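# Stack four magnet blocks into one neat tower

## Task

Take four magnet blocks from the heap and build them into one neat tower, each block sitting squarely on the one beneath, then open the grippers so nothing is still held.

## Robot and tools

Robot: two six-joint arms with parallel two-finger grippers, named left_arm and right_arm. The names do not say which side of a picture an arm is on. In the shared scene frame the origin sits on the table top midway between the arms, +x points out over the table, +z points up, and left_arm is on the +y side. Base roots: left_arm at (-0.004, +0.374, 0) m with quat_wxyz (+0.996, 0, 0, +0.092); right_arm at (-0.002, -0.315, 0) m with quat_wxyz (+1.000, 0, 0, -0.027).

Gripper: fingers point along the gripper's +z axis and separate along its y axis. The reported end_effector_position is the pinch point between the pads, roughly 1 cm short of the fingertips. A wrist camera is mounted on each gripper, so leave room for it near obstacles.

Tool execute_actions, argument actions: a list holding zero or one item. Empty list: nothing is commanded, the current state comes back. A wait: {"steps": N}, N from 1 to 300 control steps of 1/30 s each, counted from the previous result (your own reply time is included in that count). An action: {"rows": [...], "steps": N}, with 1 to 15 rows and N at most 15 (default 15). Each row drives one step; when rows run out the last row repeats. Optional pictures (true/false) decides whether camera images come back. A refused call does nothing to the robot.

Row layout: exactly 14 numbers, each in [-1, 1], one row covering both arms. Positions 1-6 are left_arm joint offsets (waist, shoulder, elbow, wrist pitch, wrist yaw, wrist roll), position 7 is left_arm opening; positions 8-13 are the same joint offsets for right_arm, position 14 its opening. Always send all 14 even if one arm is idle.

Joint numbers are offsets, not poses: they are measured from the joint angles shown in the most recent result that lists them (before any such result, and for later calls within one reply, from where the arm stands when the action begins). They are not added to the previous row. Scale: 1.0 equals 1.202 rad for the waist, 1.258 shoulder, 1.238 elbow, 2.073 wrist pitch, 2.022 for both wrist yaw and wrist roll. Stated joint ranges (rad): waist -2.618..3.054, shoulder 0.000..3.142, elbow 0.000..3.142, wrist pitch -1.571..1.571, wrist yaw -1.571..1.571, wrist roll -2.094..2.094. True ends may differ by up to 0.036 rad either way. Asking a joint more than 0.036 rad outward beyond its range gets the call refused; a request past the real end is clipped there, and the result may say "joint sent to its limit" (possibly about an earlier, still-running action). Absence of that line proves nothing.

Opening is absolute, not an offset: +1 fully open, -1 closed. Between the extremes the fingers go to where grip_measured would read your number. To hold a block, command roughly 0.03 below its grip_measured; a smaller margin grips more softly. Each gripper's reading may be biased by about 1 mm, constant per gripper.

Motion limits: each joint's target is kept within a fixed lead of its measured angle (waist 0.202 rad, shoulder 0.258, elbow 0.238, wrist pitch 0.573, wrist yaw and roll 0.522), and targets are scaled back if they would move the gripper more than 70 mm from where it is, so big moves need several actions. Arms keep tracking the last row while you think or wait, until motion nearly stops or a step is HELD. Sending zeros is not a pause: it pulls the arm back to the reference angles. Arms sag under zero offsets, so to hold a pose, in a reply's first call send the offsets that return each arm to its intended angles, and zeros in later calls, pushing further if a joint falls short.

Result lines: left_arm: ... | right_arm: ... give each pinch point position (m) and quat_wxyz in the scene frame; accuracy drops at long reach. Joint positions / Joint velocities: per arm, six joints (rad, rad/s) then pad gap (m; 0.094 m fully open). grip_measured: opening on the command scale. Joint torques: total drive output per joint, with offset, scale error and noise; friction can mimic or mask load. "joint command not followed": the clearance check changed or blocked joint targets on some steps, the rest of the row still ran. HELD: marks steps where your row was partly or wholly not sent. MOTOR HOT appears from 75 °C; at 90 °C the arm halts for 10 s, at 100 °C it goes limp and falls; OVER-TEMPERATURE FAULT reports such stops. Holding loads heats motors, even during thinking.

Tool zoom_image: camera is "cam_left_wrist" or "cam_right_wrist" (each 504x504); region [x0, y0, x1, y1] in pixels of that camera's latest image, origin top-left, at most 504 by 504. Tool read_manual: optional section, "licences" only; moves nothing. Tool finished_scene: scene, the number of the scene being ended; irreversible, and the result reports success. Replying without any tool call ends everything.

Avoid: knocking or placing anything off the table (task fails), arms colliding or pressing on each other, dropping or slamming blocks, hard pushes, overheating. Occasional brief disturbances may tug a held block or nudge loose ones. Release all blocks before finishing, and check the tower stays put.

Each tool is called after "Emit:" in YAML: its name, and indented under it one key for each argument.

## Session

Emit:
execute_actions:
  actions: []

Scene clock: 0.00 s of 5800.00 s.
left_arm: end_effector_position=(+0.5158, +0.1446, +0.1803) grip_measured=+1.000 end_effector_quat_wxyz=(+0.743, -0.174, +0.645, +0.042) | right_arm: end_effector_position=(+0.3112, -0.0462, +0.2471) grip_measured=+1.000 end_effector_quat_wxyz=(+0.234, -0.105, +0.793, +0.553)
Joint positions: left_arm=[-0.868  2.3    1.328  1.172 -0.995 -0.038  0.094] | right_arm=[ 0.419  1.409  0.964 -0.012 -0.883  0.676  0.094]
Joint velocities: left_arm=[ 0.012 -0.012  0.002  0.066 -0.022  0.007  0.   ] | right_arm=[-0.012 -0.007  0.007 -0.037 -0.037 -0.022  0.   ]
Joint torques (N m, as the arm reports them, + toward a larger angle): no reading
Motor temperatures (°C, as the motors report them): left_arm=[29 26 31 35 26 28] | right_arm=[25 36 29 26 25 28]

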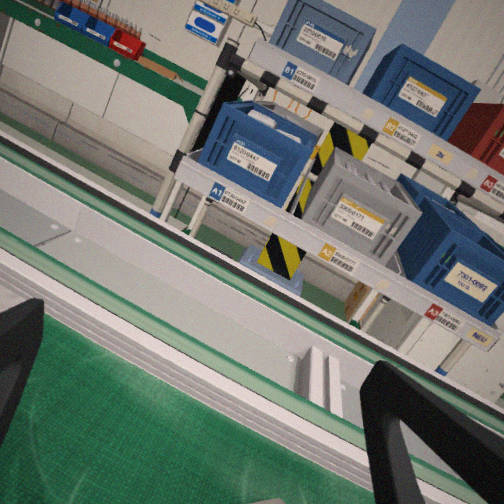

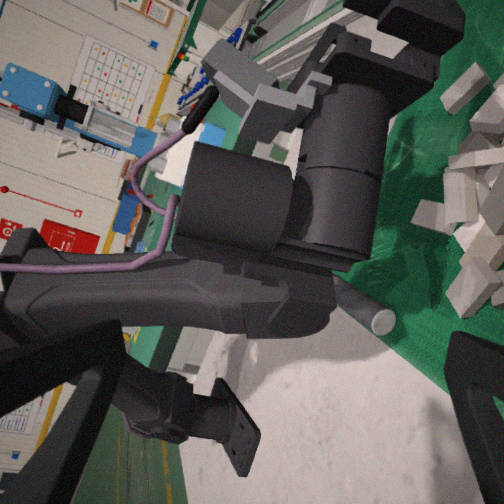

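Emit:
execute_actions:
  actions:
    - {"rows":[[0.02,-0.02,0,0,0,0,1,-0.02,0,0.02,-0.03,0.04,-0.02,1],[0.04,-0.04,0,0,0,0,1,-0.04,0,0.04,-0.06,0.08,-0.05,1],[0.06,-0.07,0,0,0,0,1,-0.06,0,0.06,-0.1,0.12,-0.08,1],[0.08,-0.1,0,0,0,0,1,-0.08,-0.01,0.09,-0.15,0.16,-0.11,1],[0.1,-0.14,0,0,0.02,0,1,-0.1,-0.02,0.12,-0.2,0.2,-0.14,1],[0.13,-0.18,0,-0.03,0.04,0,1,-0.12,-0.03,0.15,-0.26,0.24,-0.17,1],[0.16,-0.23,0,-0.06,0.08,0,1,-0.13,-0.04,0.18,-0.32,0.28,-0.2,1],[0.19,-0.28,0,-0.1,0.12,0,1,-0.14,-0.05,0.22,-0.38,0.32,-0.23,1],[0.22,-0.33,0,-0.15,0.16,0,1,-0.15,-0.06,0.26,-0.44,0.36,-0.26,1],[0.25,-0.38,-0.02,-0.2,0.2,0,1,-0.15,-0.07,0.3,-0.5,0.4,-0.29,1],[0.28,-0.43,-0.04,-0.25,0.25,0,1,-0.15,-0.08,0.33,-0.56,0.44,-0.32,1],[0.31,-0.48,-0.06,-0.3,0.3,0,1,-0.15,-0.09,0.36,-0.62,0.44,-0.335,1],[0.34,-0.53,-0.08,-0.35,0.35,0,1,-0.15,-0.09,0.39,-0.67,0.44,-0.335,1],[0.37,-0.58,-0.1,-0.4,0.4,0,1,-0.15,-0.09,0.41,-0.72,0.44,-0.335,1],[0.4,-1,-0.4,-0.75,0.49,0,1,-0.15,-0.09,0.41,-0.72,0.44,-0.335,1]],"steps":15}
  pictures: false

Emit:
execute_actions:
  actions:
    - {"steps":30}

Scene clock: 9.87 s of 5800.00 s.
left_arm: end_effector_position=(+0.5206, +0.3143, +0.3694) grip_measured=+1.000 end_effector_quat_wxyz=(+0.763, -0.109, +0.637, +0.032) | right_arm: end_effector_position=(+0.3242, -0.2279, +0.2538) grip_measured=+1.000 end_effector_quat_wxyz=(+0.290, -0.043, +0.949, +0.115)
Joint positions: left_arm=[-0.454  1.684  1.228  0.644 -0.475 -0.04   0.094] | right_arm=[ 0.237  1.321  1.404 -1.034 -0.141  0.138  0.094]
Joint velocities: left_arm=[ 1.526 -2.513 -1.184 -1.648  1.912 -0.051  0.   ] | right_arm=[-0.002 -0.305  0.803 -2.293  0.74  -0.74   0.   ]
Joint torques (N m, as the arm reports them, + toward a larger angle): left_arm=[-4.37 -5.18  1.23  0.56  0.33  0.02] | right_arm=[ 0.12 -4.48  8.2   0.42 -0.09 -0.08]
Motor temperatures (°C, as the motors report them): left_arm=[29 33 32 36 26 28] | right_arm=[25 37 31 28 25 28]
Steps of this call (steps 1 to 90: nothing new was sent; then 6.37 s passed at rest; steps 91 to 105: all 15 steps of this action). Readings (joint positions):
91: left_arm=[-0.867 2.300 1.328 1.172 -0.995 -0.038] | right_arm=[0.419 1.409 0.964 -0.017 -0.872 0.672]
92: left_arm=[-0.864 2.297 1.328 1.171 -0.995 -0.038] | right_arm=[0.414 1.409 0.968 -0.034 -0.849 0.656]
94: left_arm=[-0.845 2.276 1.328 1.160 -0.994 -0.038] | right_arm=[0.386 1.409 0.993 -0.116 -0.769 0.601]
98: left_arm=[-0.762 2.160 1.328 1.114 -0.945 -0.039] | right_arm=[0.286 1.402 1.126 -0.413 -0.518 0.428]
105: the state above

Scene clock: 10.87 s of 5800.00 s.
left_arm: end_effector_position=(+0.3392, +0.3108, +0.2156) grip_measured=+1.000 end_effector_quat_wxyz=(+0.468, +0.064, +0.880, -0.049) | right_arm: end_effector_position=(+0.2328, -0.2703, +0.2282) grip_measured=+1.000 end_effector_quat_wxyz=(+0.118, -0.089, +0.989, +0.011)
Joint positions: left_arm=[-0.375  1.056  0.837 -0.371 -0.012 -0.04   0.094] | right_arm=[ 0.237  1.296  1.451 -1.488 -0.     0.005  0.094]
Joint velocities: left_arm=[-0.002 -0.007 -0.002  0.066  0.095  0.022  0.   ] | right_arm=[ 0.017  0.002 -0.012  0.081 -0.037 -0.051  0.   ]
Joint torques (N m, as the arm reports them, + toward a larger angle): left_arm=[-1.06 -4.05  8.14  1.6   0.06  0.01] | right_arm=[ 0.17 -3.42  8.89  0.06  0.04 -0.08]
Motor temperatures (°C, as the motors report them): left_arm=[29 33 32 37 26 28] | right_arm=[25 37 31 28 25 28]
Steps of this call (steps 1 to 30: the robot went on to your last target). Readings (joint positions):
1: left_arm=[-0.409 1.599 1.185 0.586 -0.419 -0.040] | right_arm=[0.237 1.312 1.428 -1.112 -0.114 0.113]
2: left_arm=[-0.378 1.522 1.142 0.529 -0.376 -0.040] | right_arm=[0.237 1.304 1.443 -1.184 -0.091 0.092]
4: left_arm=[-0.360 1.389 1.060 0.423 -0.310 -0.040] | right_arm=[0.237 1.296 1.451 -1.296 -0.057 0.061]
8: left_arm=[-0.366 1.171 0.924 0.170 -0.190 -0.040] | right_arm=[0.237 1.296 1.451 -1.420 -0.022 0.028]
30: the state above

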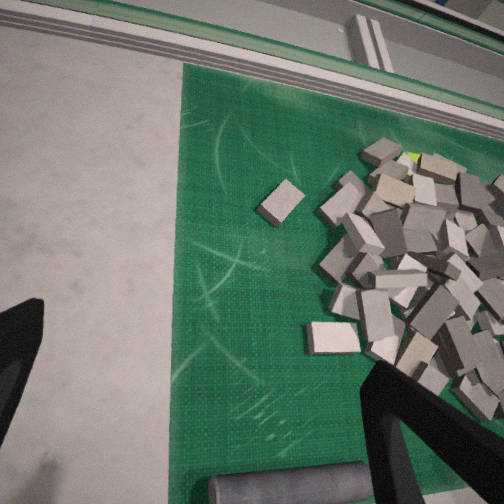

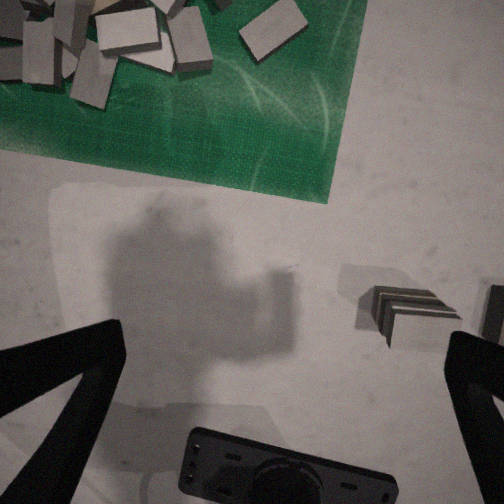

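Emit:
execute_actions:
  actions:
    - {"rows":[[0,0,0,0,0,0,1,0.005,0.02,0.02,0,0,0,1],[0,0,0,0,0,0,1,0.01,0.05,0.04,0,0,0,1],[0,0,0,0,0,0,1,0.02,0.09,0.06,0,0,0,1],[0,0,0,0,0,0,1,0.03,0.13,0.08,0,0,0,1],[0,0,0,0,0,0,1,0.04,0.17,0.1,0.01,0,0,1],[0,0,0,0,0,0,1,0.05,0.21,0.12,0.01,0,0,1],[0,0,0,0,0,0,1,0.06,0.25,0.14,0.02,0,0,1],[0,0,0,0,0,0,1,0.07,0.29,0.16,0.02,0,0,1],[0,0,0,0,0,0,1,0.08,0.33,0.18,0.03,0,0,1],[0,0,0,0,0,0,1,0.09,0.37,0.2,0.03,0,0,1],[0,0,0,0,0,0,1,0.1,0.41,0.22,0.04,0,0,1],[0,0,0,0,0,0,1,0.105,0.44,0.24,0.044,0,0,1],[0,0,0,0,0,0,1,0.105,0.47,0.255,0.044,0,0,1],[0,0,0,0,0,0,1,0.105,0.485,0.265,0.044,0,0,1],[0,0,0,0,0,0,1,0.105,0.494,0.272,0.044,0,0,1]],"steps":15}
  pictures: false

Emit:
execute_actions:
  actions:
    - {"steps":15}

Scene clock: 23.00 s of 5800.00 s.
left_arm: end_effector_position=(+0.3389, +0.3107, +0.2151) grip_measured=+1.000 end_effector_quat_wxyz=(+0.467, +0.064, +0.880, -0.050) | right_arm: end_effector_position=(+0.3337, -0.2083, +0.1381) grip_measured=+1.000 end_effector_quat_wxyz=(-0.007, -0.150, +0.989, -0.001)
Joint positions: left_arm=[-0.375  1.056  0.837 -0.374 -0.011 -0.04   0.094] | right_arm=[ 0.358  1.898  1.729 -1.416  0.     0.005  0.094]
Joint velocities: left_arm=[ 0.007  0.012 -0.012 -0.022  0.051 -0.066  0.   ] | right_arm=[ 0.115  0.862  0.261  0.198 -0.022  0.051  0.   ]
Joint torques (N m, as the arm reports them, + toward a larger angle): left_arm=[ 0.11 -2.99  8.52  1.69  0.   -0.02] | right_arm=[ -0.08 -11.96  10.68  -0.34   0.01  -0.01]
Motor temperatures (°C, as the motors report them): left_arm=[29 30 33 38 26 28] | right_arm=[25 37 32 27 25 28]
Steps of this call (steps 1 to 15: the robot went on to your last target; steps 16 to 90: nothing new was sent; then 8.63 s passed at rest; steps 91 to 105: all 15 steps of this action). Readings (joint positions):
91: left_arm=[-0.375 1.056 0.837 -0.374 -0.011 -0.040] | right_arm=[0.237 1.297 1.451 -1.488 0.000 0.005]
92: left_arm=[-0.375 1.056 0.837 -0.374 -0.011 -0.040] | right_arm=[0.237 1.305 1.455 -1.492 0.000 0.005]
94: left_arm=[-0.375 1.056 0.837 -0.374 -0.011 -0.040] | right_arm=[0.244 1.355 1.490 -1.502 0.001 0.005]
98: left_arm=[-0.375 1.056 0.837 -0.374 -0.011 -0.040] | right_arm=[0.287 1.552 1.592 -1.488 0.001 0.005]
105: the state above

Scene clock: 23.50 s of 5800.00 s.
left_arm: end_effector_position=(+0.3389, +0.3107, +0.2151) grip_measured=+1.000 end_effector_quat_wxyz=(+0.467, +0.064, +0.880, -0.050) | right_arm: end_effector_position=(+0.3429, -0.2044, +0.1319) grip_measured=+1.000 end_effector_quat_wxyz=(-0.006, -0.151, +0.989, -0.001)
Joint positions: left_arm=[-0.375  1.056  0.837 -0.374 -0.011 -0.04   0.094] | right_arm=[ 0.361  1.936  1.755 -1.403  0.     0.005  0.094]
Joint velocities: left_arm=[ 0.007  0.002 -0.002  0.037  0.007 -0.066  0.   ] | right_arm=[-0.017 -0.007  0.022 -0.081  0.022  0.007  0.   ]
Joint torques (N m, as the arm reports them, + toward a larger angle): left_arm=[-0.01 -2.93  8.37  1.73 -0.02 -0.01] | right_arm=[  0.03 -11.01   9.77  -0.17  -0.01  -0.02]
Motor temperatures (°C, as the motors report them): left_arm=[29 30 33 38 26 28] | right_arm=[25 37 32 27 25 28]
Steps of this call (steps 1 to 15: the robot went on to your last target). Readings (joint positions):
1: left_arm=[-0.375 1.056 0.837 -0.374 -0.011 -0.040] | right_arm=[0.360 1.922 1.735 -1.408 0.000 0.005]
2: left_arm=[-0.375 1.056 0.837 -0.374 -0.011 -0.040] | right_arm=[0.361 1.935 1.736 -1.404 0.000 0.005]
4: left_arm=[-0.375 1.056 0.837 -0.374 -0.011 -0.040] | right_arm=[0.361 1.941 1.736 -1.403 0.000 0.005]
8: left_arm=[-0.375 1.056 0.837 -0.374 -0.011 -0.040] | right_arm=[0.361 1.938 1.753 -1.403 0.000 0.005]
15: the state above

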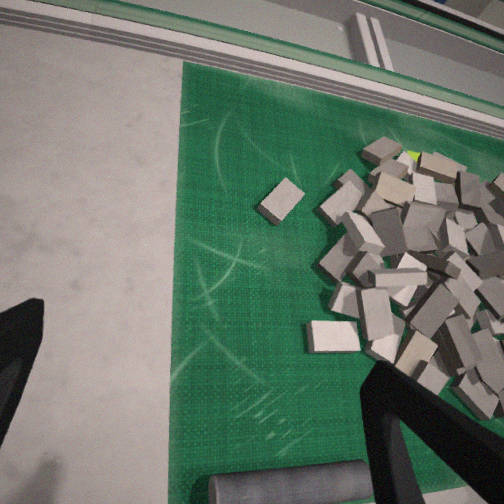

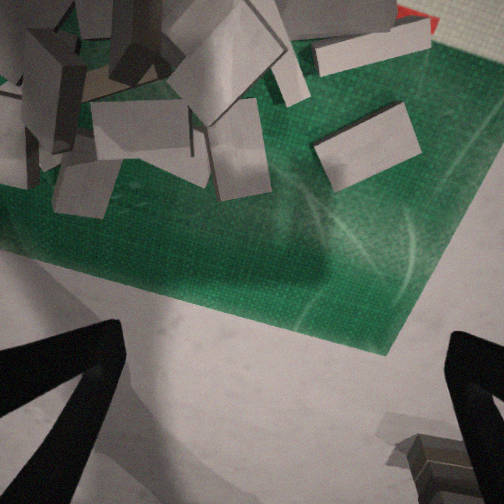

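Emit:
execute_actions:
  actions:
    - {"rows":[[0,0,0,0,0,0,1,-0.01,0.01,0,0.015,0,0.05,0.8],[0,0,0,0,0,0,1,-0.02,0.02,0,0.03,0,0.1,0.6],[0,0,0,0,0,0,1,-0.03,0.03,0,0.045,0,0.15,0.4],[0,0,0,0,0,0,1,-0.04,0.045,-0.005,0.06,0,0.2,0.2],[0,0,0,0,0,0,1,-0.05,0.06,-0.01,0.075,0,0.25,0],[0,0,0,0,0,0,1,-0.06,0.075,-0.015,0.09,0,0.3,-0.1],[0,0,0,0,0,0,1,-0.07,0.09,-0.02,0.1,0,0.35,-0.1],[0,0,0,0,0,0,1,-0.08,0.105,-0.025,0.113,0,0.4,-0.1],[0,0,0,0,0,0,1,-0.087,0.115,-0.031,0.113,0,0.45,-0.1],[0,0,0,0,0,0,1,-0.09,0.125,-0.031,0.113,0,0.496,-0.1],[0,0,0,0,0,0,1,-0.09,0.133,-0.031,0.113,0,0.496,-0.1],[0,0,0,0,0,0,1,-0.09,0.141,-0.031,0.113,0,0.496,-0.1]],"steps":15}
  pictures: false

Emit:
execute_actions:
  actions:
    - {"steps":15}

Scene clock: 34.43 s of 5800.00 s.
left_arm: end_effector_position=(+0.3389, +0.3107, +0.2151) grip_measured=+1.000 end_effector_quat_wxyz=(+0.467, +0.064, +0.880, -0.050) | right_arm: end_effector_position=(+0.3913, -0.2362, +0.0569) grip_measured=-0.098 end_effector_quat_wxyz=(-0.010, +0.337, +0.941, -0.005)
Joint positions: left_arm=[-0.375  1.056  0.837 -0.374 -0.011 -0.04   0.094] | right_arm=[ 0.247  2.121  1.728 -1.2   -0.002  0.882  0.042]
Joint velocities: left_arm=[ 0.002 -0.007 -0.007  0.11  -0.022 -0.051  0.   ] | right_arm=[ 0.007  0.125 -0.11   0.095 -0.022  0.799 -0.001]
Joint torques (N m, as the arm reports them, + toward a larger angle): left_arm=[-0.06 -2.93  8.48  1.7   0.01  0.  ] | right_arm=[  0.3  -12.4    6.75  -0.09   0.03   0.01]
Motor temperatures (°C, as the motors report them): left_arm=[29 28 34 38 26 28] | right_arm=[25 40 33 27 25 28]
Steps of this call (steps 1 to 15: the robot went on to your last target; steps 16 to 90: nothing new was sent; then 7.43 s passed at rest; steps 91 to 105: all 15 steps of this action). Readings (joint positions):
91: left_arm=[-0.375 1.056 0.837 -0.374 -0.011 -0.040] | right_arm=[0.361 1.936 1.755 -1.402 0.000 0.020]
92: left_arm=[-0.375 1.056 0.837 -0.374 -0.011 -0.040] | right_arm=[0.360 1.937 1.755 -1.398 0.000 0.052]
94: left_arm=[-0.375 1.056 0.837 -0.374 -0.011 -0.040] | right_arm=[0.351 1.947 1.755 -1.374 -0.001 0.156]
98: left_arm=[-0.375 1.056 0.837 -0.374 -0.011 -0.040] | right_arm=[0.304 2.011 1.755 -1.286 -0.002 0.457]
105: the state above

Scene clock: 34.93 s of 5800.00 s.
left_arm: end_effector_position=(+0.3389, +0.3107, +0.2151) grip_measured=+1.000 end_effector_quat_wxyz=(+0.467, +0.064, +0.880, -0.050) | right_arm: end_effector_position=(+0.3943, -0.2353, +0.0553) grip_measured=-0.098 end_effector_quat_wxyz=(-0.006, +0.391, +0.920, -0.002)
Joint positions: left_arm=[-0.375  1.056  0.837 -0.374 -0.011 -0.04   0.094] | right_arm=[ 0.248  2.124  1.726 -1.185 -0.003  0.998  0.042]
Joint velocities: left_arm=[-0.027 -0.012  0.002 -0.037 -0.066  0.007  0.   ] | right_arm=[ 0.007 -0.012 -0.007  0.022 -0.007  0.022 -0.   ]
Joint torques (N m, as the arm reports them, + toward a larger angle): left_arm=[-0.03 -2.95  8.58  1.68 -0.02  0.  ] | right_arm=[  0.28 -11.97   6.36  -0.07   0.01   0.09]
Motor temperatures (°C, as the motors report them): left_arm=[29 28 34 38 26 28] | right_arm=[25 40 33 27 25 28]
Steps of this call (steps 1 to 15: the robot went on to your last target). Readings (joint positions):
1: left_arm=[-0.375 1.056 0.837 -0.374 -0.011 -0.040] | right_arm=[0.247 2.124 1.726 -1.198 -0.003 0.906]
2: left_arm=[-0.375 1.056 0.837 -0.374 -0.011 -0.040] | right_arm=[0.248 2.124 1.726 -1.197 -0.003 0.925]
4: left_arm=[-0.375 1.056 0.837 -0.374 -0.011 -0.040] | right_arm=[0.248 2.124 1.726 -1.192 -0.003 0.953]
8: left_arm=[-0.375 1.056 0.837 -0.374 -0.011 -0.040] | right_arm=[0.248 2.124 1.726 -1.187 -0.003 0.982]
15: the state above

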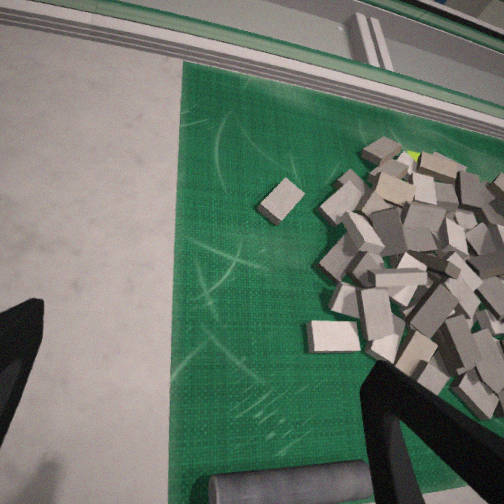

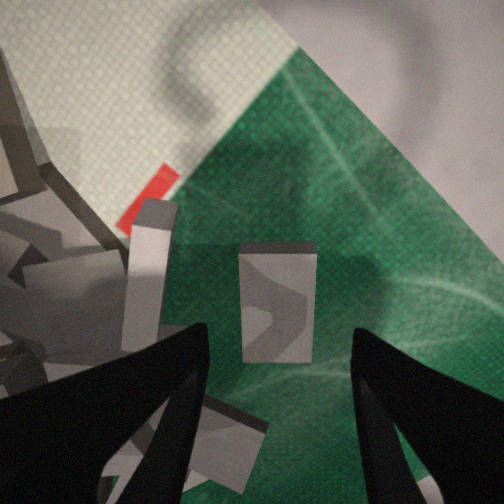

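Emit:
execute_actions:
  actions:
    - {"rows":[[0,0,0,0,0,0,1,0.01,0,-0.01,0.015,0,0,-0.15],[0,0,0,0,0,0,1,0.021,0,-0.02,0.025,0,0,-0.15],[0,0,0,0,0,0,1,0.021,0,-0.03,0.035,0,0,-0.15],[0,0,0,0,0,0,1,0.021,0,-0.04,0.045,0,0,-0.15],[0,0,0,0,0,0,1,0.021,0,-0.05,0.055,0,0,-0.15],[0,0,0,0,0,0,1,0.021,0,-0.06,0.062,0,0,-0.15],[0,0,0,0,0,0,1,0.021,0,-0.07,0.069,0,0,-0.15],[0,0,0,0,0,0,1,0.021,0,-0.08,0.075,0,0,-0.15],[0,0,0,0,0,0,1,0.021,0,-0.09,0.081,0,0,-0.15],[0,0,0,0,0,0,1,0.021,0,-0.1,0.081,0,0,-0.15],[0,0,0,0,0,0,1,0.021,0,-0.108,0.081,0,0,-0.15],[0,0,0,0,0,0,1,0.021,0,-0.115,0.081,0,0,-0.15],[0,0,0,0,0,0,1,0.021,0,-0.119,0.081,0,0,-0.15]],"steps":15}
  pictures: false

Emit:
execute_actions:
  actions:
    - {"steps":12}

Scene clock: 44.67 s of 5800.00 s.
left_arm: end_effector_position=(+0.3389, +0.3107, +0.2151) grip_measured=+1.000 end_effector_quat_wxyz=(+0.467, +0.064, +0.880, -0.050) | right_arm: end_effector_position=(+0.3879, -0.2287, +0.0239) grip_measured=-0.148 end_effector_quat_wxyz=(-0.003, +0.384, +0.923, +0.001)
Joint positions: left_arm=[-0.375  1.056  0.837 -0.374 -0.011 -0.04   0.094] | right_arm=[ 0.266  2.124  1.599 -1.049 -0.005  1.002  0.04 ]
Joint velocities: left_arm=[ 0.007  0.007 -0.007 -0.022 -0.037  0.11   0.   ] | right_arm=[ 0.007  0.017 -0.115 -0.007  0.007 -0.007 -0.   ]
Joint torques (N m, as the arm reports them, + toward a larger angle): left_arm=[ 0.04 -2.91  8.47  1.69 -0.03  0.01] | right_arm=[  0.54 -10.85   5.62   0.02   0.03  -0.06]
Motor temperatures (°C, as the motors report them): left_arm=[29 28 35 39 26 28] | right_arm=[25 42 32 27 25 28]
Steps of this call (steps 1 to 15: the robot went on to your last target; steps 16 to 90: nothing new was sent; then 6.23 s passed at rest; steps 91 to 105: all 15 steps of this action). Readings (joint positions):
91: left_arm=[-0.375 1.056 0.837 -0.374 -0.011 -0.040] | right_arm=[0.248 2.124 1.726 -1.183 -0.003 1.002]
92: left_arm=[-0.375 1.056 0.837 -0.374 -0.011 -0.040] | right_arm=[0.249 2.124 1.726 -1.178 -0.003 1.002]
94: left_arm=[-0.375 1.056 0.837 -0.374 -0.011 -0.040] | right_arm=[0.254 2.124 1.718 -1.156 -0.003 1.002]
98: left_arm=[-0.375 1.056 0.837 -0.374 -0.011 -0.040] | right_arm=[0.265 2.124 1.672 -1.097 -0.005 1.002]
105: the state above

Scene clock: 45.07 s of 5800.00 s.
left_arm: end_effector_position=(+0.3389, +0.3107, +0.2151) grip_measured=+1.000 end_effector_quat_wxyz=(+0.467, +0.064, +0.880, -0.050) | right_arm: end_effector_position=(+0.3908, -0.2281, +0.0233) grip_measured=-0.148 end_effector_quat_wxyz=(+0.002, +0.384, +0.923, +0.005)
Joint positions: left_arm=[-0.375  1.056  0.837 -0.374 -0.011 -0.04   0.094] | right_arm=[ 0.266  2.124  1.596 -1.033 -0.005  1.002  0.04 ]
Joint velocities: left_arm=[-0.007 -0.002 -0.017  0.022 -0.051  0.007  0.   ] | right_arm=[ 0.002 -0.002  0.002 -0.022  0.022 -0.066  0.   ]
Joint torques (N m, as the arm reports them, + toward a larger angle): left_arm=[ 0.   -2.89  8.58  1.7   0.   -0.02] | right_arm=[  0.53 -10.88   5.48  -0.06   0.    -0.06]
Motor temperatures (°C, as the motors report them): left_arm=[29 28 35 39 26 28] | right_arm=[25 42 32 27 25 28]
Steps of this call (steps 1 to 12: the robot went on to your last target). Readings (joint positions):
1: left_arm=[-0.375 1.056 0.837 -0.374 -0.011 -0.040] | right_arm=[0.266 2.124 1.596 -1.047 -0.005 1.002]
2: left_arm=[-0.375 1.056 0.837 -0.374 -0.011 -0.040] | right_arm=[0.266 2.124 1.596 -1.046 -0.005 1.002]
4: left_arm=[-0.375 1.056 0.837 -0.374 -0.011 -0.040] | right_arm=[0.266 2.124 1.596 -1.041 -0.005 1.002]
8: left_arm=[-0.375 1.056 0.837 -0.374 -0.011 -0.040] | right_arm=[0.266 2.124 1.596 -1.035 -0.005 1.002]
12: the state above

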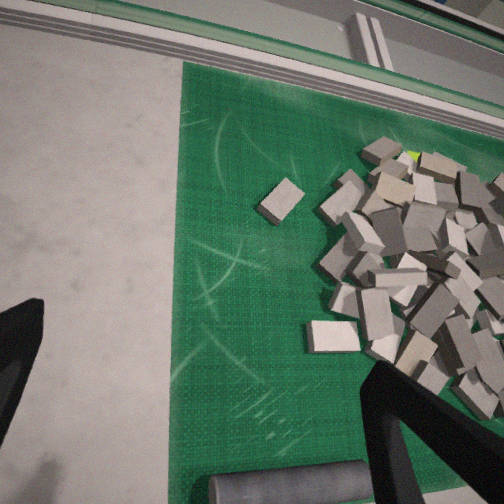

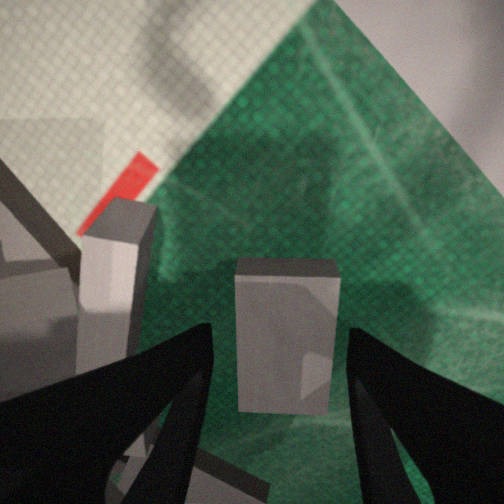

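Emit:
execute_actions:
  actions:
    - {"rows":[[0,0,0,0,0,0,1,0,0,0,0,0,0,-0.25],[0,0,0,0,0,0,1,0,0,0,0,0,0,-0.33],[0,0,0,0,0,0,1,0,0,0,0,0,0,-0.4],[0,0,0,0,0,0,1,0,0,0,0,0,0,-0.44],[0,0,0,0,0,0,1,0,0,0,0,0,0,-0.47],[0,0,0,0,0,0,1,0,0,0,0,0,0,-0.5],[0,0,0,0,0,0,1,0,0,0,0,0,0,-0.52]],"steps":10}
  pictures: false

Emit:
execute_actions:
  actions:
    - {"rows":[[0,0,0,0,0,0,1,0,-0.015,0,-0.005,0,0,-0.52],[0,0,0,0,0,0,1,0,-0.03,0,-0.015,0,0,-0.52],[0,0,0,0,0,0,1,0,-0.05,0,-0.025,0,0,-0.52],[0,0,0,0,0,0,1,0,-0.075,0,-0.04,0,-0.03,-0.52],[0,0,0,0,0,0,1,0,-0.1,0,-0.05,0,-0.08,-0.52],[0,0,0,0,0,0,1,0,-0.13,-0.02,-0.055,0,-0.13,-0.52],[0,0,0,0,0,0,1,0,-0.16,-0.05,-0.055,0,-0.18,-0.52],[0,0,0,0,0,0,1,0.02,-0.2,-0.09,-0.05,0,-0.23,-0.52],[0,0,0,0,0,0,1,0.05,-0.24,-0.14,-0.04,0,-0.28,-0.52],[0,0,0,0,0,0,1,0.09,-0.28,-0.19,-0.03,0,-0.33,-0.52],[0,0,0,0,0,0,1,0.13,-0.32,-0.24,-0.02,0,-0.38,-0.52],[0,0,0,0,0,0,1,0.17,-0.35,-0.29,-0.01,0,-0.43,-0.52],[0,0,0,0,0,0,1,0.21,-0.37,-0.34,0,0,-0.47,-0.52],[0,0,0,0,0,0,1,0.25,-0.38,-0.39,0.015,0,-0.5,-0.52],[0,0,0,0,0,0,1,0.285,-0.385,-0.428,0.027,0,-0.5,-0.52]],"steps":15}
  pictures: false

Emit:
execute_actions:
  actions:
    - {"steps":18}

Scene clock: 56.70 s of 5800.00 s.
left_arm: end_effector_position=(+0.3389, +0.3107, +0.2151) grip_measured=+1.000 end_effector_quat_wxyz=(+0.467, +0.064, +0.880, -0.050) | right_arm: end_effector_position=(+0.3910, -0.2278, +0.0233) grip_measured=-0.470 end_effector_quat_wxyz=(+0.003, +0.384, +0.923, +0.006)
Joint positions: left_arm=[-0.375  1.056  0.837 -0.374 -0.011 -0.04   0.094] | right_arm=[ 0.266  2.124  1.596 -1.032 -0.007  1.002  0.025]
Joint velocities: left_arm=[-0.012  0.012  0.007  0.037 -0.037 -0.066  0.   ] | right_arm=[ 0.017 -0.002 -0.002  0.037 -0.007 -0.037  0.001]
Joint torques (N m, as the arm reports them, + toward a larger angle): left_arm=[-0.03 -2.92  8.46  1.69 -0.02  0.  ] | right_arm=[ -0.02 -10.9    6.88  -0.18  -0.01  -0.01]
Motor temperatures (°C, as the motors report them): left_arm=[29 28 35 39 26 28] | right_arm=[25 43 31 27 25 28]
Steps of this call (steps 1 to 30: the robot went on to your last target; steps 31 to 90: nothing new was sent; then 8.30 s passed at rest; steps 91 to 100: all 10 steps of this action). Readings (joint positions):
91: left_arm=[-0.375 1.056 0.837 -0.374 -0.011 -0.040] | right_arm=[0.266 2.124 1.596 -1.032 -0.006 1.002]
92: left_arm=[-0.375 1.056 0.837 -0.374 -0.011 -0.040] | right_arm=[0.266 2.124 1.596 -1.032 -0.006 1.002]
94: left_arm=[-0.375 1.056 0.837 -0.374 -0.011 -0.040] | right_arm=[0.266 2.124 1.596 -1.032 -0.006 1.002]
98: left_arm=[-0.375 1.056 0.837 -0.374 -0.011 -0.040] | right_arm=[0.266 2.124 1.596 -1.032 -0.007 1.002]
100: the state above

Scene clock: 57.20 s of 5800.00 s.
left_arm: end_effector_position=(+0.3389, +0.3107, +0.2151) grip_measured=+1.000 end_effector_quat_wxyz=(+0.467, +0.064, +0.880, -0.050) | right_arm: end_effector_position=(+0.2744, -0.1756, +0.0842) grip_measured=-0.470 end_effector_quat_wxyz=(+0.044, -0.098, +0.994, +0.016)
Joint positions: left_arm=[-0.375  1.056  0.837 -0.374 -0.011 -0.04   0.094] | right_arm=[ 0.518  1.646  1.205 -1.036  0.002  0.267  0.025]
Joint velocities: left_arm=[ 0.007 -0.017 -0.002  0.007  0.007 -0.022  0.   ] | right_arm=[ 1.726 -0.535 -1.595  0.432 -0.256 -1.795 -0.001]
Joint torques (N m, as the arm reports them, + toward a larger angle): left_arm=[ 0.01 -2.97  8.47  1.66  0.   -0.05] | right_arm=[-1.15 -4.58  3.93 -0.1   0.04 -0.03]
Motor temperatures (°C, as the motors report them): left_arm=[29 28 35 39 26 28] | right_arm=[25 43 31 27 25 28]
Steps of this call (steps 1 to 15: all 15 steps of this action). Readings (joint positions):
1: left_arm=[-0.375 1.056 0.837 -0.374 -0.011 -0.040] | right_arm=[0.266 2.124 1.596 -1.032 -0.007 1.002]
2: left_arm=[-0.375 1.056 0.837 -0.374 -0.011 -0.040] | right_arm=[0.266 2.122 1.596 -1.033 -0.007 1.002]
4: left_arm=[-0.375 1.056 0.837 -0.374 -0.011 -0.040] | right_arm=[0.266 2.109 1.596 -1.045 -0.008 0.993]
8: left_arm=[-0.375 1.056 0.837 -0.374 -0.011 -0.040] | right_arm=[0.267 1.987 1.555 -1.076 -0.008 0.809]
15: the state above

Scene clock: 57.80 s of 5800.00 s.
left_arm: end_effector_position=(+0.3389, +0.3107, +0.2151) grip_measured=+1.000 end_effector_quat_wxyz=(+0.467, +0.064, +0.880, -0.050) | right_arm: end_effector_position=(+0.2279, -0.1655, +0.0474) grip_measured=-0.469 end_effector_quat_wxyz=(-0.008, -0.278, +0.961, +0.005)
Joint positions: left_arm=[-0.375  1.056  0.837 -0.374 -0.011 -0.04   0.094] | right_arm=[ 0.617  1.65   1.062 -0.996 -0.013  0.001  0.025]
Joint velocities: left_arm=[-0.012  0.002  0.002  0.007 -0.037 -0.007  0.   ] | right_arm=[-0.002  0.007  0.012 -0.007 -0.037 -0.051 -0.   ]
Joint torques (N m, as the arm reports them, + toward a larger angle): left_arm=[-0.01 -2.91  8.46  1.7   0.   -0.01] | right_arm=[-0.65 -7.33  7.15 -0.03  0.02 -0.05]
Motor temperatures (°C, as the motors report them): left_arm=[29 28 35 39 26 28] | right_arm=[25 43 31 27 25 28]
Steps of this call (steps 1 to 18: the robot went on to your last target). Readings (joint positions):
1: left_arm=[-0.375 1.056 0.837 -0.374 -0.011 -0.040] | right_arm=[0.572 1.636 1.157 -1.027 -0.007 0.212]
2: left_arm=[-0.375 1.056 0.837 -0.374 -0.011 -0.040] | right_arm=[0.611 1.638 1.120 -1.025 -0.017 0.167]
4: left_arm=[-0.375 1.056 0.837 -0.374 -0.011 -0.040] | right_arm=[0.638 1.647 1.073 -1.024 -0.028 0.103]
8: left_arm=[-0.375 1.056 0.837 -0.374 -0.011 -0.040] | right_arm=[0.620 1.650 1.062 -1.014 -0.019 0.040]
18: the state above

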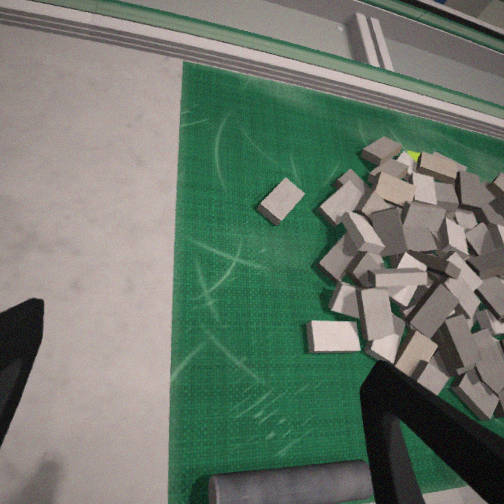

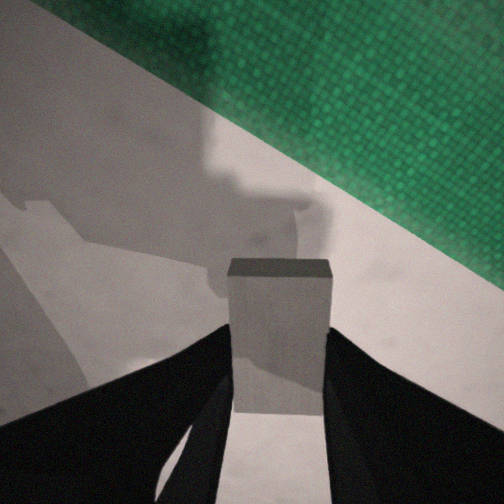

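Emit:
execute_actions:
  actions:
    - {"rows":[[0,0,0,0,0,0,1,0,0,-0.01,0.015,0.01,0,-0.52],[0,0,0,0,0,0,1,0,0,-0.02,0.025,0.01,0,-0.52],[0,0,0,0,0,0,1,0,0,-0.03,0.035,0.01,0,-0.52],[0,0,0,0,0,0,1,0,0,-0.04,0.045,0.01,0,-0.52],[0,0,0,0,0,0,1,0,0,-0.05,0.055,0.01,0,-0.52],[0,0,0,0,0,0,1,0,0,-0.06,0.063,0.01,0,-0.52],[0,0,0,0,0,0,1,0,0,-0.07,0.071,0.01,0,-0.52],[0,0,0,0,0,0,1,0,0,-0.078,0.071,0.01,0,-0.52],[0,0,0,0,0,0,1,0,0,-0.085,0.071,0.01,0,-0.52],[0,0,0,0,0,0,1,0,0,-0.09,0.071,0.01,0,-0.52],[0,0,0,0,0,0,1,0,0,-0.095,0.071,0.01,0,-0.52],[0,0,0,0,0,0,1,0,0,-0.099,0.071,0.01,0,-0.52],[0,0,0,0,0,0,1,0,0,-0.102,0.071,0.01,0,-0.52]],"steps":15}
  pictures: false

Emit:
execute_actions:
  actions:
    - {"steps":10}

Scene clock: 64.03 s of 5800.00 s.
left_arm: end_effector_position=(+0.3389, +0.3107, +0.2151) grip_measured=+1.000 end_effector_quat_wxyz=(+0.467, +0.064, +0.880, -0.050) | right_arm: end_effector_position=(+0.2211, -0.1726, +0.0220) grip_measured=-0.469 end_effector_quat_wxyz=(-0.004, -0.280, +0.960, -0.001)
Joint positions: left_arm=[-0.375  1.056  0.837 -0.374 -0.011 -0.04   0.094] | right_arm=[ 0.617  1.65   0.952 -0.881 -0.    -0.004  0.025]
Joint velocities: left_arm=[ 0.012 -0.007 -0.002 -0.066  0.007 -0.081  0.   ] | right_arm=[-0.007 -0.007 -0.051 -0.022 -0.051  0.051 -0.   ]
Joint torques (N m, as the arm reports them, + toward a larger angle): left_arm=[-0.04 -2.9   8.53  1.67  0.    0.  ] | right_arm=[ 0.   -6.28  5.44  0.03  0.05  0.04]
Motor temperatures (°C, as the motors report them): left_arm=[29 28 35 39 26 28] | right_arm=[25 42 31 27 25 28]
Steps of this call (steps 1 to 15: the robot went on to your last target; steps 16 to 90: nothing new was sent; then 2.73 s passed at rest; steps 91 to 105: all 15 steps of this action). Readings (joint positions):
91: left_arm=[-0.375 1.056 0.837 -0.374 -0.011 -0.040] | right_arm=[0.617 1.650 1.062 -0.993 -0.011 -0.004]
92: left_arm=[-0.375 1.056 0.837 -0.374 -0.011 -0.040] | right_arm=[0.617 1.650 1.062 -0.990 -0.009 -0.004]
94: left_arm=[-0.375 1.056 0.837 -0.374 -0.011 -0.040] | right_arm=[0.617 1.650 1.054 -0.967 -0.005 -0.004]
98: left_arm=[-0.375 1.056 0.837 -0.374 -0.011 -0.040] | right_arm=[0.617 1.650 1.006 -0.909 -0.002 -0.004]
105: the state above

Scene clock: 64.37 s of 5800.00 s.
left_arm: end_effector_position=(+0.3389, +0.3107, +0.2151) grip_measured=+1.000 end_effector_quat_wxyz=(+0.467, +0.064, +0.880, -0.050) | right_arm: end_effector_position=(+0.2236, -0.1711, +0.0218) grip_measured=-0.469 end_effector_quat_wxyz=(+0.002, -0.280, +0.960, +0.001)
Joint positions: left_arm=[-0.375  1.056  0.837 -0.374 -0.011 -0.04   0.094] | right_arm=[ 0.617  1.65   0.952 -0.868 -0.    -0.004  0.025]
Joint velocities: left_arm=[-0.007 -0.002  0.002 -0.081  0.007  0.037  0.   ] | right_arm=[ 0.002 -0.007 -0.022  0.037 -0.081 -0.095 -0.   ]
Joint torques (N m, as the arm reports them, + toward a larger angle): left_arm=[ 0.02 -2.86  8.55  1.7  -0.01 -0.01] | right_arm=[-0.01 -6.23  5.15 -0.06  0.04  0.04]
Motor temperatures (°C, as the motors report them): left_arm=[29 28 35 39 26 28] | right_arm=[25 42 31 27 25 28]
Steps of this call (steps 1 to 10: the robot went on to your last target). Readings (joint positions):
1: left_arm=[-0.375 1.056 0.837 -0.374 -0.011 -0.040] | right_arm=[0.617 1.650 0.952 -0.880 -0.000 -0.004]
2: left_arm=[-0.375 1.056 0.837 -0.374 -0.011 -0.040] | right_arm=[0.617 1.650 0.952 -0.878 -0.000 -0.004]
4: left_arm=[-0.375 1.056 0.837 -0.374 -0.011 -0.040] | right_arm=[0.617 1.650 0.952 -0.874 -0.000 -0.004]
8: left_arm=[-0.375 1.056 0.837 -0.374 -0.011 -0.040] | right_arm=[0.617 1.650 0.952 -0.869 -0.000 -0.004]
10: the state above

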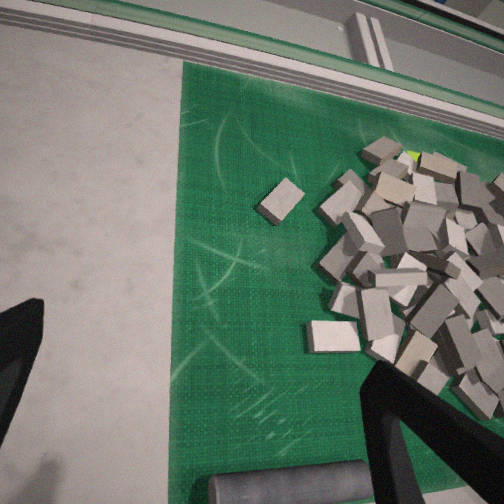

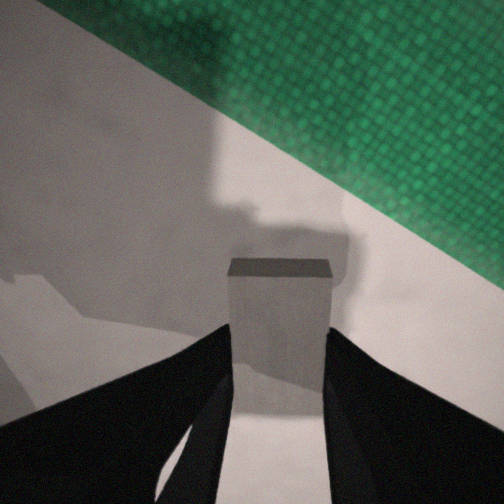

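Emit:
execute_actions:
  actions:
    - {"rows":[[0,0,0,0,0,0,1,0,0.005,0,0,0,0,-0.52],[0,0,0,0,0,0,1,0,0.009,0,0,0,0,-0.52],[0,0,0,0,0,0,1,0,0.013,0,0,0,0,-0.52],[0,0,0,0,0,0,1,0,0.016,0,0,0,0,-0.52]],"steps":10}
  pictures: false

Scene clock: 68.23 s of 5800.00 s.
left_arm: end_effector_position=(+0.3389, +0.3107, +0.2151) grip_measured=+1.000 end_effector_quat_wxyz=(+0.467, +0.064, +0.880, -0.050) | right_arm: end_effector_position=(+0.2229, -0.1715, +0.0192) grip_measured=-0.469 end_effector_quat_wxyz=(-0.003, -0.280, +0.960, -0.001)
Joint positions: left_arm=[-0.375  1.056  0.837 -0.374 -0.011 -0.04   0.094] | right_arm=[ 0.617  1.661  0.952 -0.867 -0.    -0.004  0.025]
Joint velocities: left_arm=[-0.007 -0.017  0.007 -0.007 -0.007  0.022  0.   ] | right_arm=[-0.012 -0.007 -0.012 -0.007  0.037 -0.022 -0.001]
Joint torques (N m, as the arm reports them, + toward a larger angle): left_arm=[ 0.05 -2.88  8.52  1.72  0.    0.02] | right_arm=[-0.02 -5.35  6.49 -0.23  0.   -0.01]
Motor temperatures (°C, as the motors report them): left_arm=[29 28 35 39 26 28] | right_arm=[25 41 31 27 25 28]
Steps of this call (steps 1 to 30: the robot went on to your last target; steps 31 to 90: nothing new was sent; then 0.53 s passed at rest; steps 91 to 100: all 10 steps of this action). Readings (joint positions):
91: left_arm=[-0.375 1.056 0.837 -0.374 -0.011 -0.040] | right_arm=[0.617 1.650 0.952 -0.867 -0.000 -0.004]
92: left_arm=[-0.375 1.056 0.837 -0.374 -0.011 -0.040] | right_arm=[0.617 1.650 0.952 -0.867 -0.000 -0.004]
94: left_arm=[-0.375 1.056 0.837 -0.374 -0.011 -0.040] | right_arm=[0.617 1.651 0.952 -0.867 -0.000 -0.004]
98: left_arm=[-0.375 1.056 0.837 -0.374 -0.011 -0.040] | right_arm=[0.617 1.661 0.952 -0.867 -0.000 -0.004]
100: the state above

Emit:
execute_actions:
  actions:
    - {"rows":[[0,0,0,0,0,0,1,0,0,0,0,0,0,-0.48],[0,0,0,0,0,0,1,0,0,0,0,0,0,-0.44],[0,0,0,0,0,0,1,0,0,0,0,0,0,-0.35],[0,0,0,0,0,0,1,0,0,0,0,0,0,-0.22],[0,0,0,0,0,0,1,0,0,0,0,0,0,-0.22],[0,0,0,0,0,0,1,0,0,0.02,-0.01,0,0,-0.22],[0,0,0,0,0,0,1,0,0,0.04,-0.025,0,0,-0.22],[0,0,0,0,0,0,1,0,0,0.06,-0.04,0,0,-0.22],[0,0,0,0,0,0,1,0,0,0.09,-0.06,0,0,-0.22],[0,0,0,0,0,0,1,0,0,0.12,-0.08,0,0,-0.22],[0,0,0,0,0,0,1,0,0,0.16,-0.1,0,0,-0.22],[0,0,0,0,0,0,1,0,0,0.2,-0.125,0,0,-0.22],[0,0,0,0,0,0,1,0,0,0.24,-0.15,0,0,-0.22],[0,0,0,0,0,0,1,0,0,0.27,-0.17,0,0,-0.22],[0,0,0,0,0,0,1,0,0,0.3,-0.193,0,0,-0.22]],"steps":15}
  pictures: false

Emit:
execute_actions:
  actions:
    - {"steps":10}

Emit:
execute_actions:
  actions:
    - {"rows":[[0,0,0,0,0,0,1,-0.015,0.02,0.03,-0.01,0,0,-0.22],[0,0,0,0,0,0,1,-0.03,0.04,0.06,-0.01,0,-0.01,-0.22],[0,0,0,0,0,0,1,-0.05,0.065,0.095,-0.01,0,-0.02,-0.22],[0,0,0,0,0,0,1,-0.07,0.09,0.13,-0.01,0,-0.03,-0.22],[0,0,0,0,0,0,1,-0.09,0.12,0.165,-0.01,0,-0.04,-0.22],[0,0,0,0,0,0,1,-0.11,0.15,0.2,-0.01,0,-0.046,-0.22],[0,0,0,0,0,0,1,-0.13,0.18,0.235,-0.01,0,-0.046,-0.22],[0,0,0,0,0,0,1,-0.15,0.21,0.27,-0.01,0,-0.046,-0.22],[0,0,0,0,0,0,1,-0.165,0.235,0.305,-0.01,0,-0.046,-0.22],[0,0,0,0,0,0,1,-0.175,0.26,0.335,-0.01,0,-0.046,-0.22],[0,0,0,0,0,0,1,-0.183,0.28,0.36,-0.01,0,-0.046,-0.22],[0,0,0,0,0,0,1,-0.183,0.3,0.38,-0.01,0,-0.046,-0.22],[0,0,0,0,0,0,1,-0.183,0.315,0.395,-0.01,0,-0.046,-0.22],[0,0,0,0,0,0,1,-0.183,0.325,0.4,-0.01,0,-0.046,-0.22],[0,0,0,0,0,0,1,-0.183,0.33,0.4,-0.01,0,-0.046,-0.22]],"steps":15}
  pictures: false

Emit:
execute_actions:
  actions:
    - {"steps":12}

Scene clock: 79.40 s of 5800.00 s.
left_arm: end_effector_position=(+0.3389, +0.3107, +0.2151) grip_measured=+1.000 end_effector_quat_wxyz=(+0.467, +0.064, +0.880, -0.050) | right_arm: end_effector_position=(+0.2512, -0.1537, +0.0844) grip_measured=-0.222 end_effector_quat_wxyz=(+0.019, -0.280, +0.960, +0.005)
Joint positions: left_arm=[-0.375  1.056  0.837 -0.374 -0.011 -0.04   0.094] | right_arm=[ 0.617  1.661  1.225 -1.096 -0.    -0.004  0.037]
Joint velocities: left_arm=[ 0.007 -0.012  0.002 -0.066  0.051  0.022  0.   ] | right_arm=[ 0.012 -0.012  1.385 -0.93   0.007  0.022 -0.   ]
Joint torques (N m, as the arm reports them, + toward a larger angle): left_arm=[-0.1  -2.88  8.54  1.68  0.02 -0.02] | right_arm=[-0.03 -6.62  8.19 -0.41 -0.01 -0.02]
Motor temperatures (°C, as the motors report them): left_arm=[29 28 35 39 26 28] | right_arm=[25 40 31 27 25 28]
Steps of this call (steps 1 to 15: the robot went on to your last target; steps 16 to 90: nothing new was sent; then 7.67 s passed at rest; steps 91 to 105: all 15 steps of this action). Readings (joint positions):
91: left_arm=[-0.375 1.056 0.837 -0.374 -0.011 -0.040] | right_arm=[0.617 1.661 0.952 -0.867 -0.000 -0.004]
92: left_arm=[-0.375 1.056 0.837 -0.374 -0.011 -0.040] | right_arm=[0.617 1.661 0.952 -0.867 -0.000 -0.004]
94: left_arm=[-0.375 1.056 0.837 -0.374 -0.011 -0.040] | right_arm=[0.617 1.661 0.952 -0.867 -0.000 -0.004]
98: left_arm=[-0.375 1.056 0.837 -0.374 -0.011 -0.040] | right_arm=[0.617 1.661 0.962 -0.887 -0.000 -0.004]
105: the state above

Scene clock: 79.73 s of 5800.00 s.
left_arm: end_effector_position=(+0.3389, +0.3107, +0.2151) grip_measured=+1.000 end_effector_quat_wxyz=(+0.467, +0.064, +0.880, -0.050) | right_arm: end_effector_position=(+0.2440, -0.1582, +0.1066) grip_measured=-0.222 end_effector_quat_wxyz=(-0.003, -0.280, +0.960, -0.001)
Joint positions: left_arm=[-0.375  1.056  0.837 -0.374 -0.011 -0.04   0.094] | right_arm=[ 0.617  1.659  1.313 -1.232 -0.    -0.004  0.037]
Joint velocities: left_arm=[-0.007 -0.002 -0.012 -0.022 -0.007 -0.037  0.   ] | right_arm=[ 0.007  0.012 -0.002 -0.212  0.066 -0.037 -0.001]
Joint torques (N m, as the arm reports them, + toward a larger angle): left_arm=[-0.09 -2.96  8.44  1.64 -0.01  0.  ] | right_arm=[-0.04 -6.82  7.95 -0.3  -0.01 -0.01]
Motor temperatures (°C, as the motors report them): left_arm=[29 28 35 39 26 28] | right_arm=[25 40 31 27 25 28]
Steps of this call (steps 1 to 10: the robot went on to your last target). Readings (joint positions):
1: left_arm=[-0.375 1.056 0.837 -0.374 -0.011 -0.040] | right_arm=[0.617 1.661 1.266 -1.120 -0.000 -0.004]
2: left_arm=[-0.375 1.056 0.837 -0.374 -0.011 -0.040] | right_arm=[0.617 1.660 1.294 -1.137 -0.000 -0.004]
4: left_arm=[-0.375 1.056 0.837 -0.374 -0.011 -0.040] | right_arm=[0.617 1.659 1.313 -1.164 -0.000 -0.004]
8: left_arm=[-0.375 1.056 0.837 -0.374 -0.011 -0.040] | right_arm=[0.617 1.659 1.313 -1.218 -0.000 -0.004]
10: the state above

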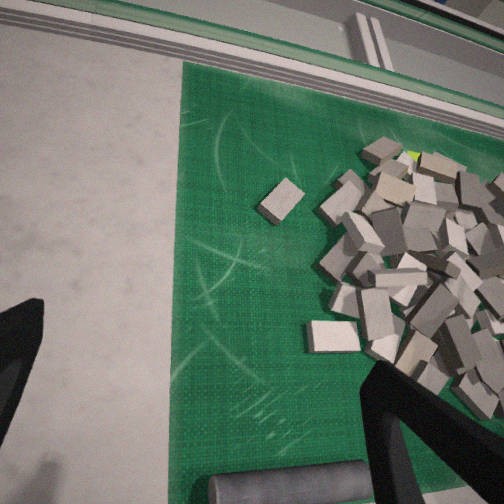

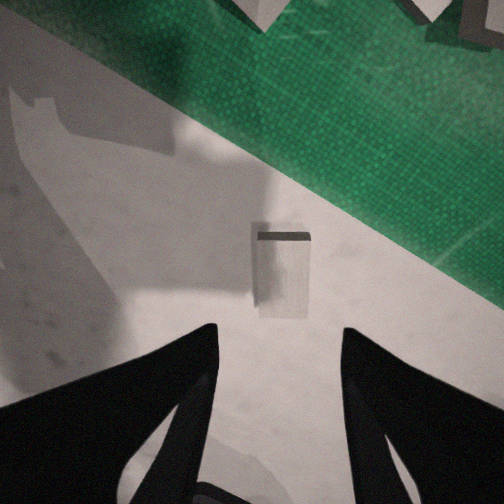

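Scene clock: 80.23 s of 5800.00 s.
left_arm: end_effector_position=(+0.3389, +0.3107, +0.2151) grip_measured=+1.000 end_effector_quat_wxyz=(+0.467, +0.064, +0.880, -0.050) | right_arm: end_effector_position=(+0.3786, -0.1825, +0.0938) grip_measured=-0.222 end_effector_quat_wxyz=(+0.020, -0.207, +0.978, +0.001)
Joint positions: left_arm=[-0.375  1.056  0.837 -0.374 -0.011 -0.04   0.094] | right_arm=[ 0.387  2.05   1.767 -1.248  0.003 -0.084  0.037]
Joint velocities: left_arm=[ 0.012 -0.002  0.017 -0.081  0.066  0.022  0.   ] | right_arm=[-0.042  0.393  0.227  0.066  0.037 -0.066 -0.001]
Joint torques (N m, as the arm reports them, + toward a larger angle): left_arm=[-0.07 -2.92  8.58  1.67  0.03 -0.01] | right_arm=[  0.99 -10.7    9.6   -0.26  -0.03  -0.05]
Motor temperatures (°C, as the motors report them): left_arm=[29 28 35 39 26 28] | right_arm=[25 40 32 27 25 28]
Steps of this call (steps 1 to 15: all 15 steps of this action). Readings (joint positions):
1: left_arm=[-0.375 1.056 0.837 -0.374 -0.011 -0.040] | right_arm=[0.616 1.660 1.313 -1.235 -0.000 -0.004]
2: left_arm=[-0.375 1.056 0.837 -0.374 -0.011 -0.040] | right_arm=[0.613 1.666 1.321 -1.243 -0.001 -0.007]
4: left_arm=[-0.375 1.056 0.837 -0.374 -0.011 -0.040] | right_arm=[0.590 1.708 1.373 -1.261 -0.003 -0.021]
8: left_arm=[-0.375 1.056 0.837 -0.374 -0.011 -0.040] | right_arm=[0.497 1.849 1.551 -1.261 -0.005 -0.062]
15: the state above

Scene clock: 80.63 s of 5800.00 s.
left_arm: end_effector_position=(+0.3389, +0.3107, +0.2151) grip_measured=+1.000 end_effector_quat_wxyz=(+0.467, +0.064, +0.880, -0.050) | right_arm: end_effector_position=(+0.3792, -0.1815, +0.0856) grip_measured=-0.222 end_effector_quat_wxyz=(+0.011, -0.211, +0.977, -0.000)
Joint positions: left_arm=[-0.375  1.056  0.837 -0.374 -0.011 -0.04   0.094] | right_arm=[ 0.388  2.075  1.772 -1.247  0.003 -0.091  0.037]
Joint velocities: left_arm=[ 0.007 -0.002 -0.002  0.022  0.051 -0.051  0.   ] | right_arm=[-0.012  0.012 -0.007  0.022  0.037  0.007 -0.   ]
Joint torques (N m, as the arm reports them, + toward a larger angle): left_arm=[ 0.04 -2.93  8.43  1.67  0.01  0.01] | right_arm=[  0.9  -10.79  10.13  -0.2   -0.04  -0.02]
Motor temperatures (°C, as the motors report them): left_arm=[29 28 35 39 26 28] | right_arm=[25 40 32 27 25 28]
Steps of this call (steps 1 to 12: the robot went on to your last target). Readings (joint positions):
1: left_arm=[-0.375 1.056 0.837 -0.374 -0.011 -0.040] | right_arm=[0.386 2.061 1.772 -1.247 0.003 -0.085]
2: left_arm=[-0.375 1.056 0.837 -0.374 -0.011 -0.040] | right_arm=[0.387 2.068 1.772 -1.247 0.003 -0.087]
4: left_arm=[-0.375 1.056 0.837 -0.374 -0.011 -0.040] | right_arm=[0.388 2.075 1.772 -1.247 0.003 -0.089]
8: left_arm=[-0.375 1.056 0.837 -0.374 -0.011 -0.040] | right_arm=[0.388 2.075 1.772 -1.247 0.003 -0.090]
12: the state above

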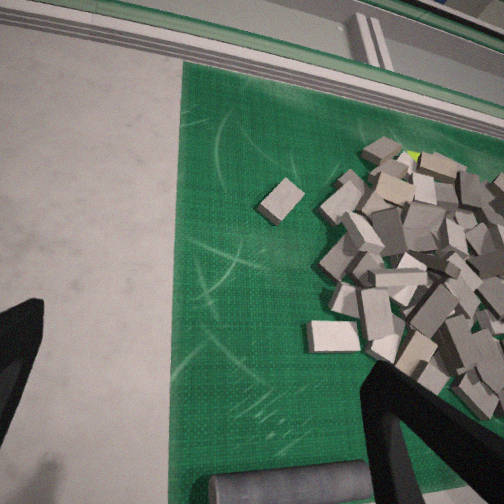

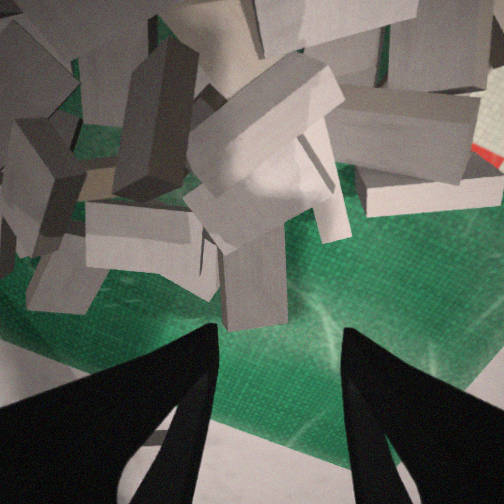

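Emit:
execute_actions:
  actions:
    - {"rows":[[0,0,0,0,0,0,1,0.01,-0.015,-0.015,0.01,0,-0.01,-0.25],[0,0,0,0,0,0,1,0.022,-0.03,-0.03,0.02,0,-0.02,-0.25],[0,0,0,0,0,0,1,0.022,-0.045,-0.05,0.03,0,-0.02,-0.25],[0,0,0,0,0,0,1,0.022,-0.055,-0.07,0.04,0,-0.02,-0.25],[0,0,0,0,0,0,1,0.022,-0.066,-0.09,0.05,0,-0.02,-0.25],[0,0,0,0,0,0,1,0.022,-0.066,-0.11,0.06,0,-0.02,-0.25],[0,0,0,0,0,0,1,0.022,-0.066,-0.13,0.07,0,-0.02,-0.25],[0,0,0,0,0,0,1,0.022,-0.066,-0.15,0.08,0,-0.02,-0.25],[0,0,0,0,0,0,1,0.022,-0.066,-0.17,0.09,0,-0.02,-0.25],[0,0,0,0,0,0,1,0.022,-0.066,-0.19,0.1,0,-0.02,-0.25],[0,0,0,0,0,0,1,0.022,-0.066,-0.205,0.103,0,-0.02,-0.25],[0,0,0,0,0,0,1,0.022,-0.066,-0.22,0.103,0,-0.02,-0.25],[0,0,0,0,0,0,1,0.022,-0.066,-0.23,0.103,0,-0.02,-0.25],[0,0,0,0,0,0,1,0.022,-0.066,-0.236,0.103,0,-0.02,-0.25]],"steps":15}
  pictures: false

Emit:
execute_actions:
  actions:
    - {"steps":12}

Scene clock: 88.37 s of 5800.00 s.
left_arm: end_effector_position=(+0.3389, +0.3107, +0.2151) grip_measured=+1.000 end_effector_quat_wxyz=(+0.467, +0.064, +0.880, -0.050) | right_arm: end_effector_position=(+0.3464, -0.1852, +0.0474) grip_measured=-0.248 end_effector_quat_wxyz=(-0.001, -0.237, +0.971, -0.002)
Joint positions: left_arm=[-0.375  1.056  0.837 -0.374 -0.011 -0.04   0.094] | right_arm=[ 0.408  1.997  1.503 -1.081  0.003 -0.124  0.035]
Joint velocities: left_arm=[-0.017  0.007  0.002  0.022  0.022  0.037  0.   ] | right_arm=[-0.012 -0.002 -0.325  0.081 -0.051 -0.022 -0.   ]
Joint torques (N m, as the arm reports them, + toward a larger angle): left_arm=[-0.1  -2.88  8.44  1.67 -0.01  0.  ] | right_arm=[  0.5  -10.28   6.6    0.19   0.02  -0.08]
Motor temperatures (°C, as the motors report them): left_arm=[29 27 35 40 26 28] | right_arm=[25 41 33 27 25 28]
Steps of this call (steps 1 to 30: the robot went on to your last target; steps 31 to 90: nothing new was sent; then 4.23 s passed at rest; steps 91 to 105: all 15 steps of this action). Readings (joint positions):
91: left_arm=[-0.375 1.056 0.837 -0.374 -0.011 -0.040] | right_arm=[0.388 2.075 1.772 -1.247 0.003 -0.094]
92: left_arm=[-0.375 1.056 0.837 -0.374 -0.011 -0.040] | right_arm=[0.390 2.072 1.768 -1.242 0.003 -0.099]
94: left_arm=[-0.375 1.056 0.837 -0.374 -0.011 -0.040] | right_arm=[0.395 2.053 1.739 -1.218 0.003 -0.109]
98: left_arm=[-0.375 1.056 0.837 -0.374 -0.011 -0.040] | right_arm=[0.407 2.004 1.652 -1.166 0.003 -0.119]
105: the state above

Scene clock: 88.77 s of 5800.00 s.
left_arm: end_effector_position=(+0.3389, +0.3107, +0.2151) grip_measured=+1.000 end_effector_quat_wxyz=(+0.467, +0.064, +0.880, -0.050) | right_arm: end_effector_position=(+0.3490, -0.1842, +0.0445) grip_measured=-0.248 end_effector_quat_wxyz=(+0.006, -0.238, +0.971, -0.001)
Joint positions: left_arm=[-0.375  1.056  0.837 -0.374 -0.011 -0.04   0.094] | right_arm=[ 0.408  1.997  1.492 -1.055  0.003 -0.126  0.035]
Joint velocities: left_arm=[ 0.007 -0.007 -0.007  0.051 -0.095  0.066  0.   ] | right_arm=[ 0.007 -0.002 -0.017  0.081  0.037 -0.037 -0.   ]
Joint torques (N m, as the arm reports them, + toward a larger angle): left_arm=[ 0.12 -2.93  8.46  1.7  -0.01  0.01] | right_arm=[  0.55 -10.15   5.92   0.01  -0.02  -0.09]
Motor temperatures (°C, as the motors report them): left_arm=[29 27 35 40 26 28] | right_arm=[25 41 33 27 25 28]
Steps of this call (steps 1 to 12: the robot went on to your last target). Readings (joint positions):
1: left_arm=[-0.375 1.056 0.837 -0.374 -0.011 -0.040] | right_arm=[0.408 1.997 1.495 -1.079 0.003 -0.125]
2: left_arm=[-0.375 1.056 0.837 -0.374 -0.011 -0.040] | right_arm=[0.408 1.997 1.492 -1.078 0.003 -0.125]
4: left_arm=[-0.375 1.056 0.837 -0.374 -0.011 -0.040] | right_arm=[0.408 1.997 1.492 -1.071 0.003 -0.125]
8: left_arm=[-0.375 1.056 0.837 -0.374 -0.011 -0.040] | right_arm=[0.408 1.997 1.492 -1.059 0.003 -0.126]
12: the state above

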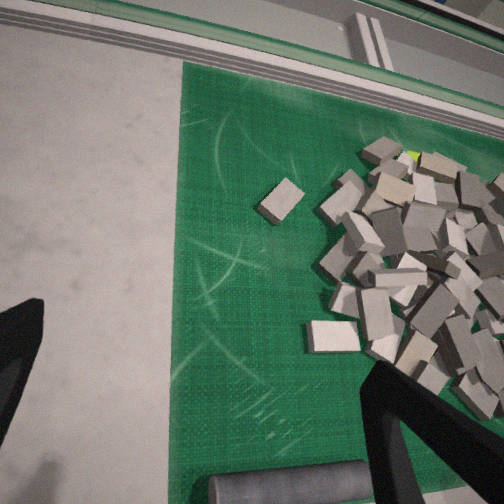

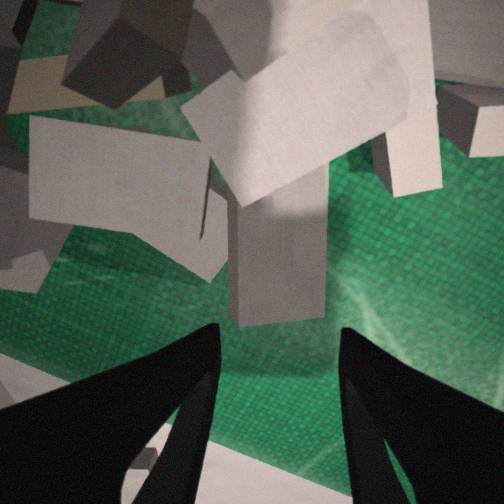

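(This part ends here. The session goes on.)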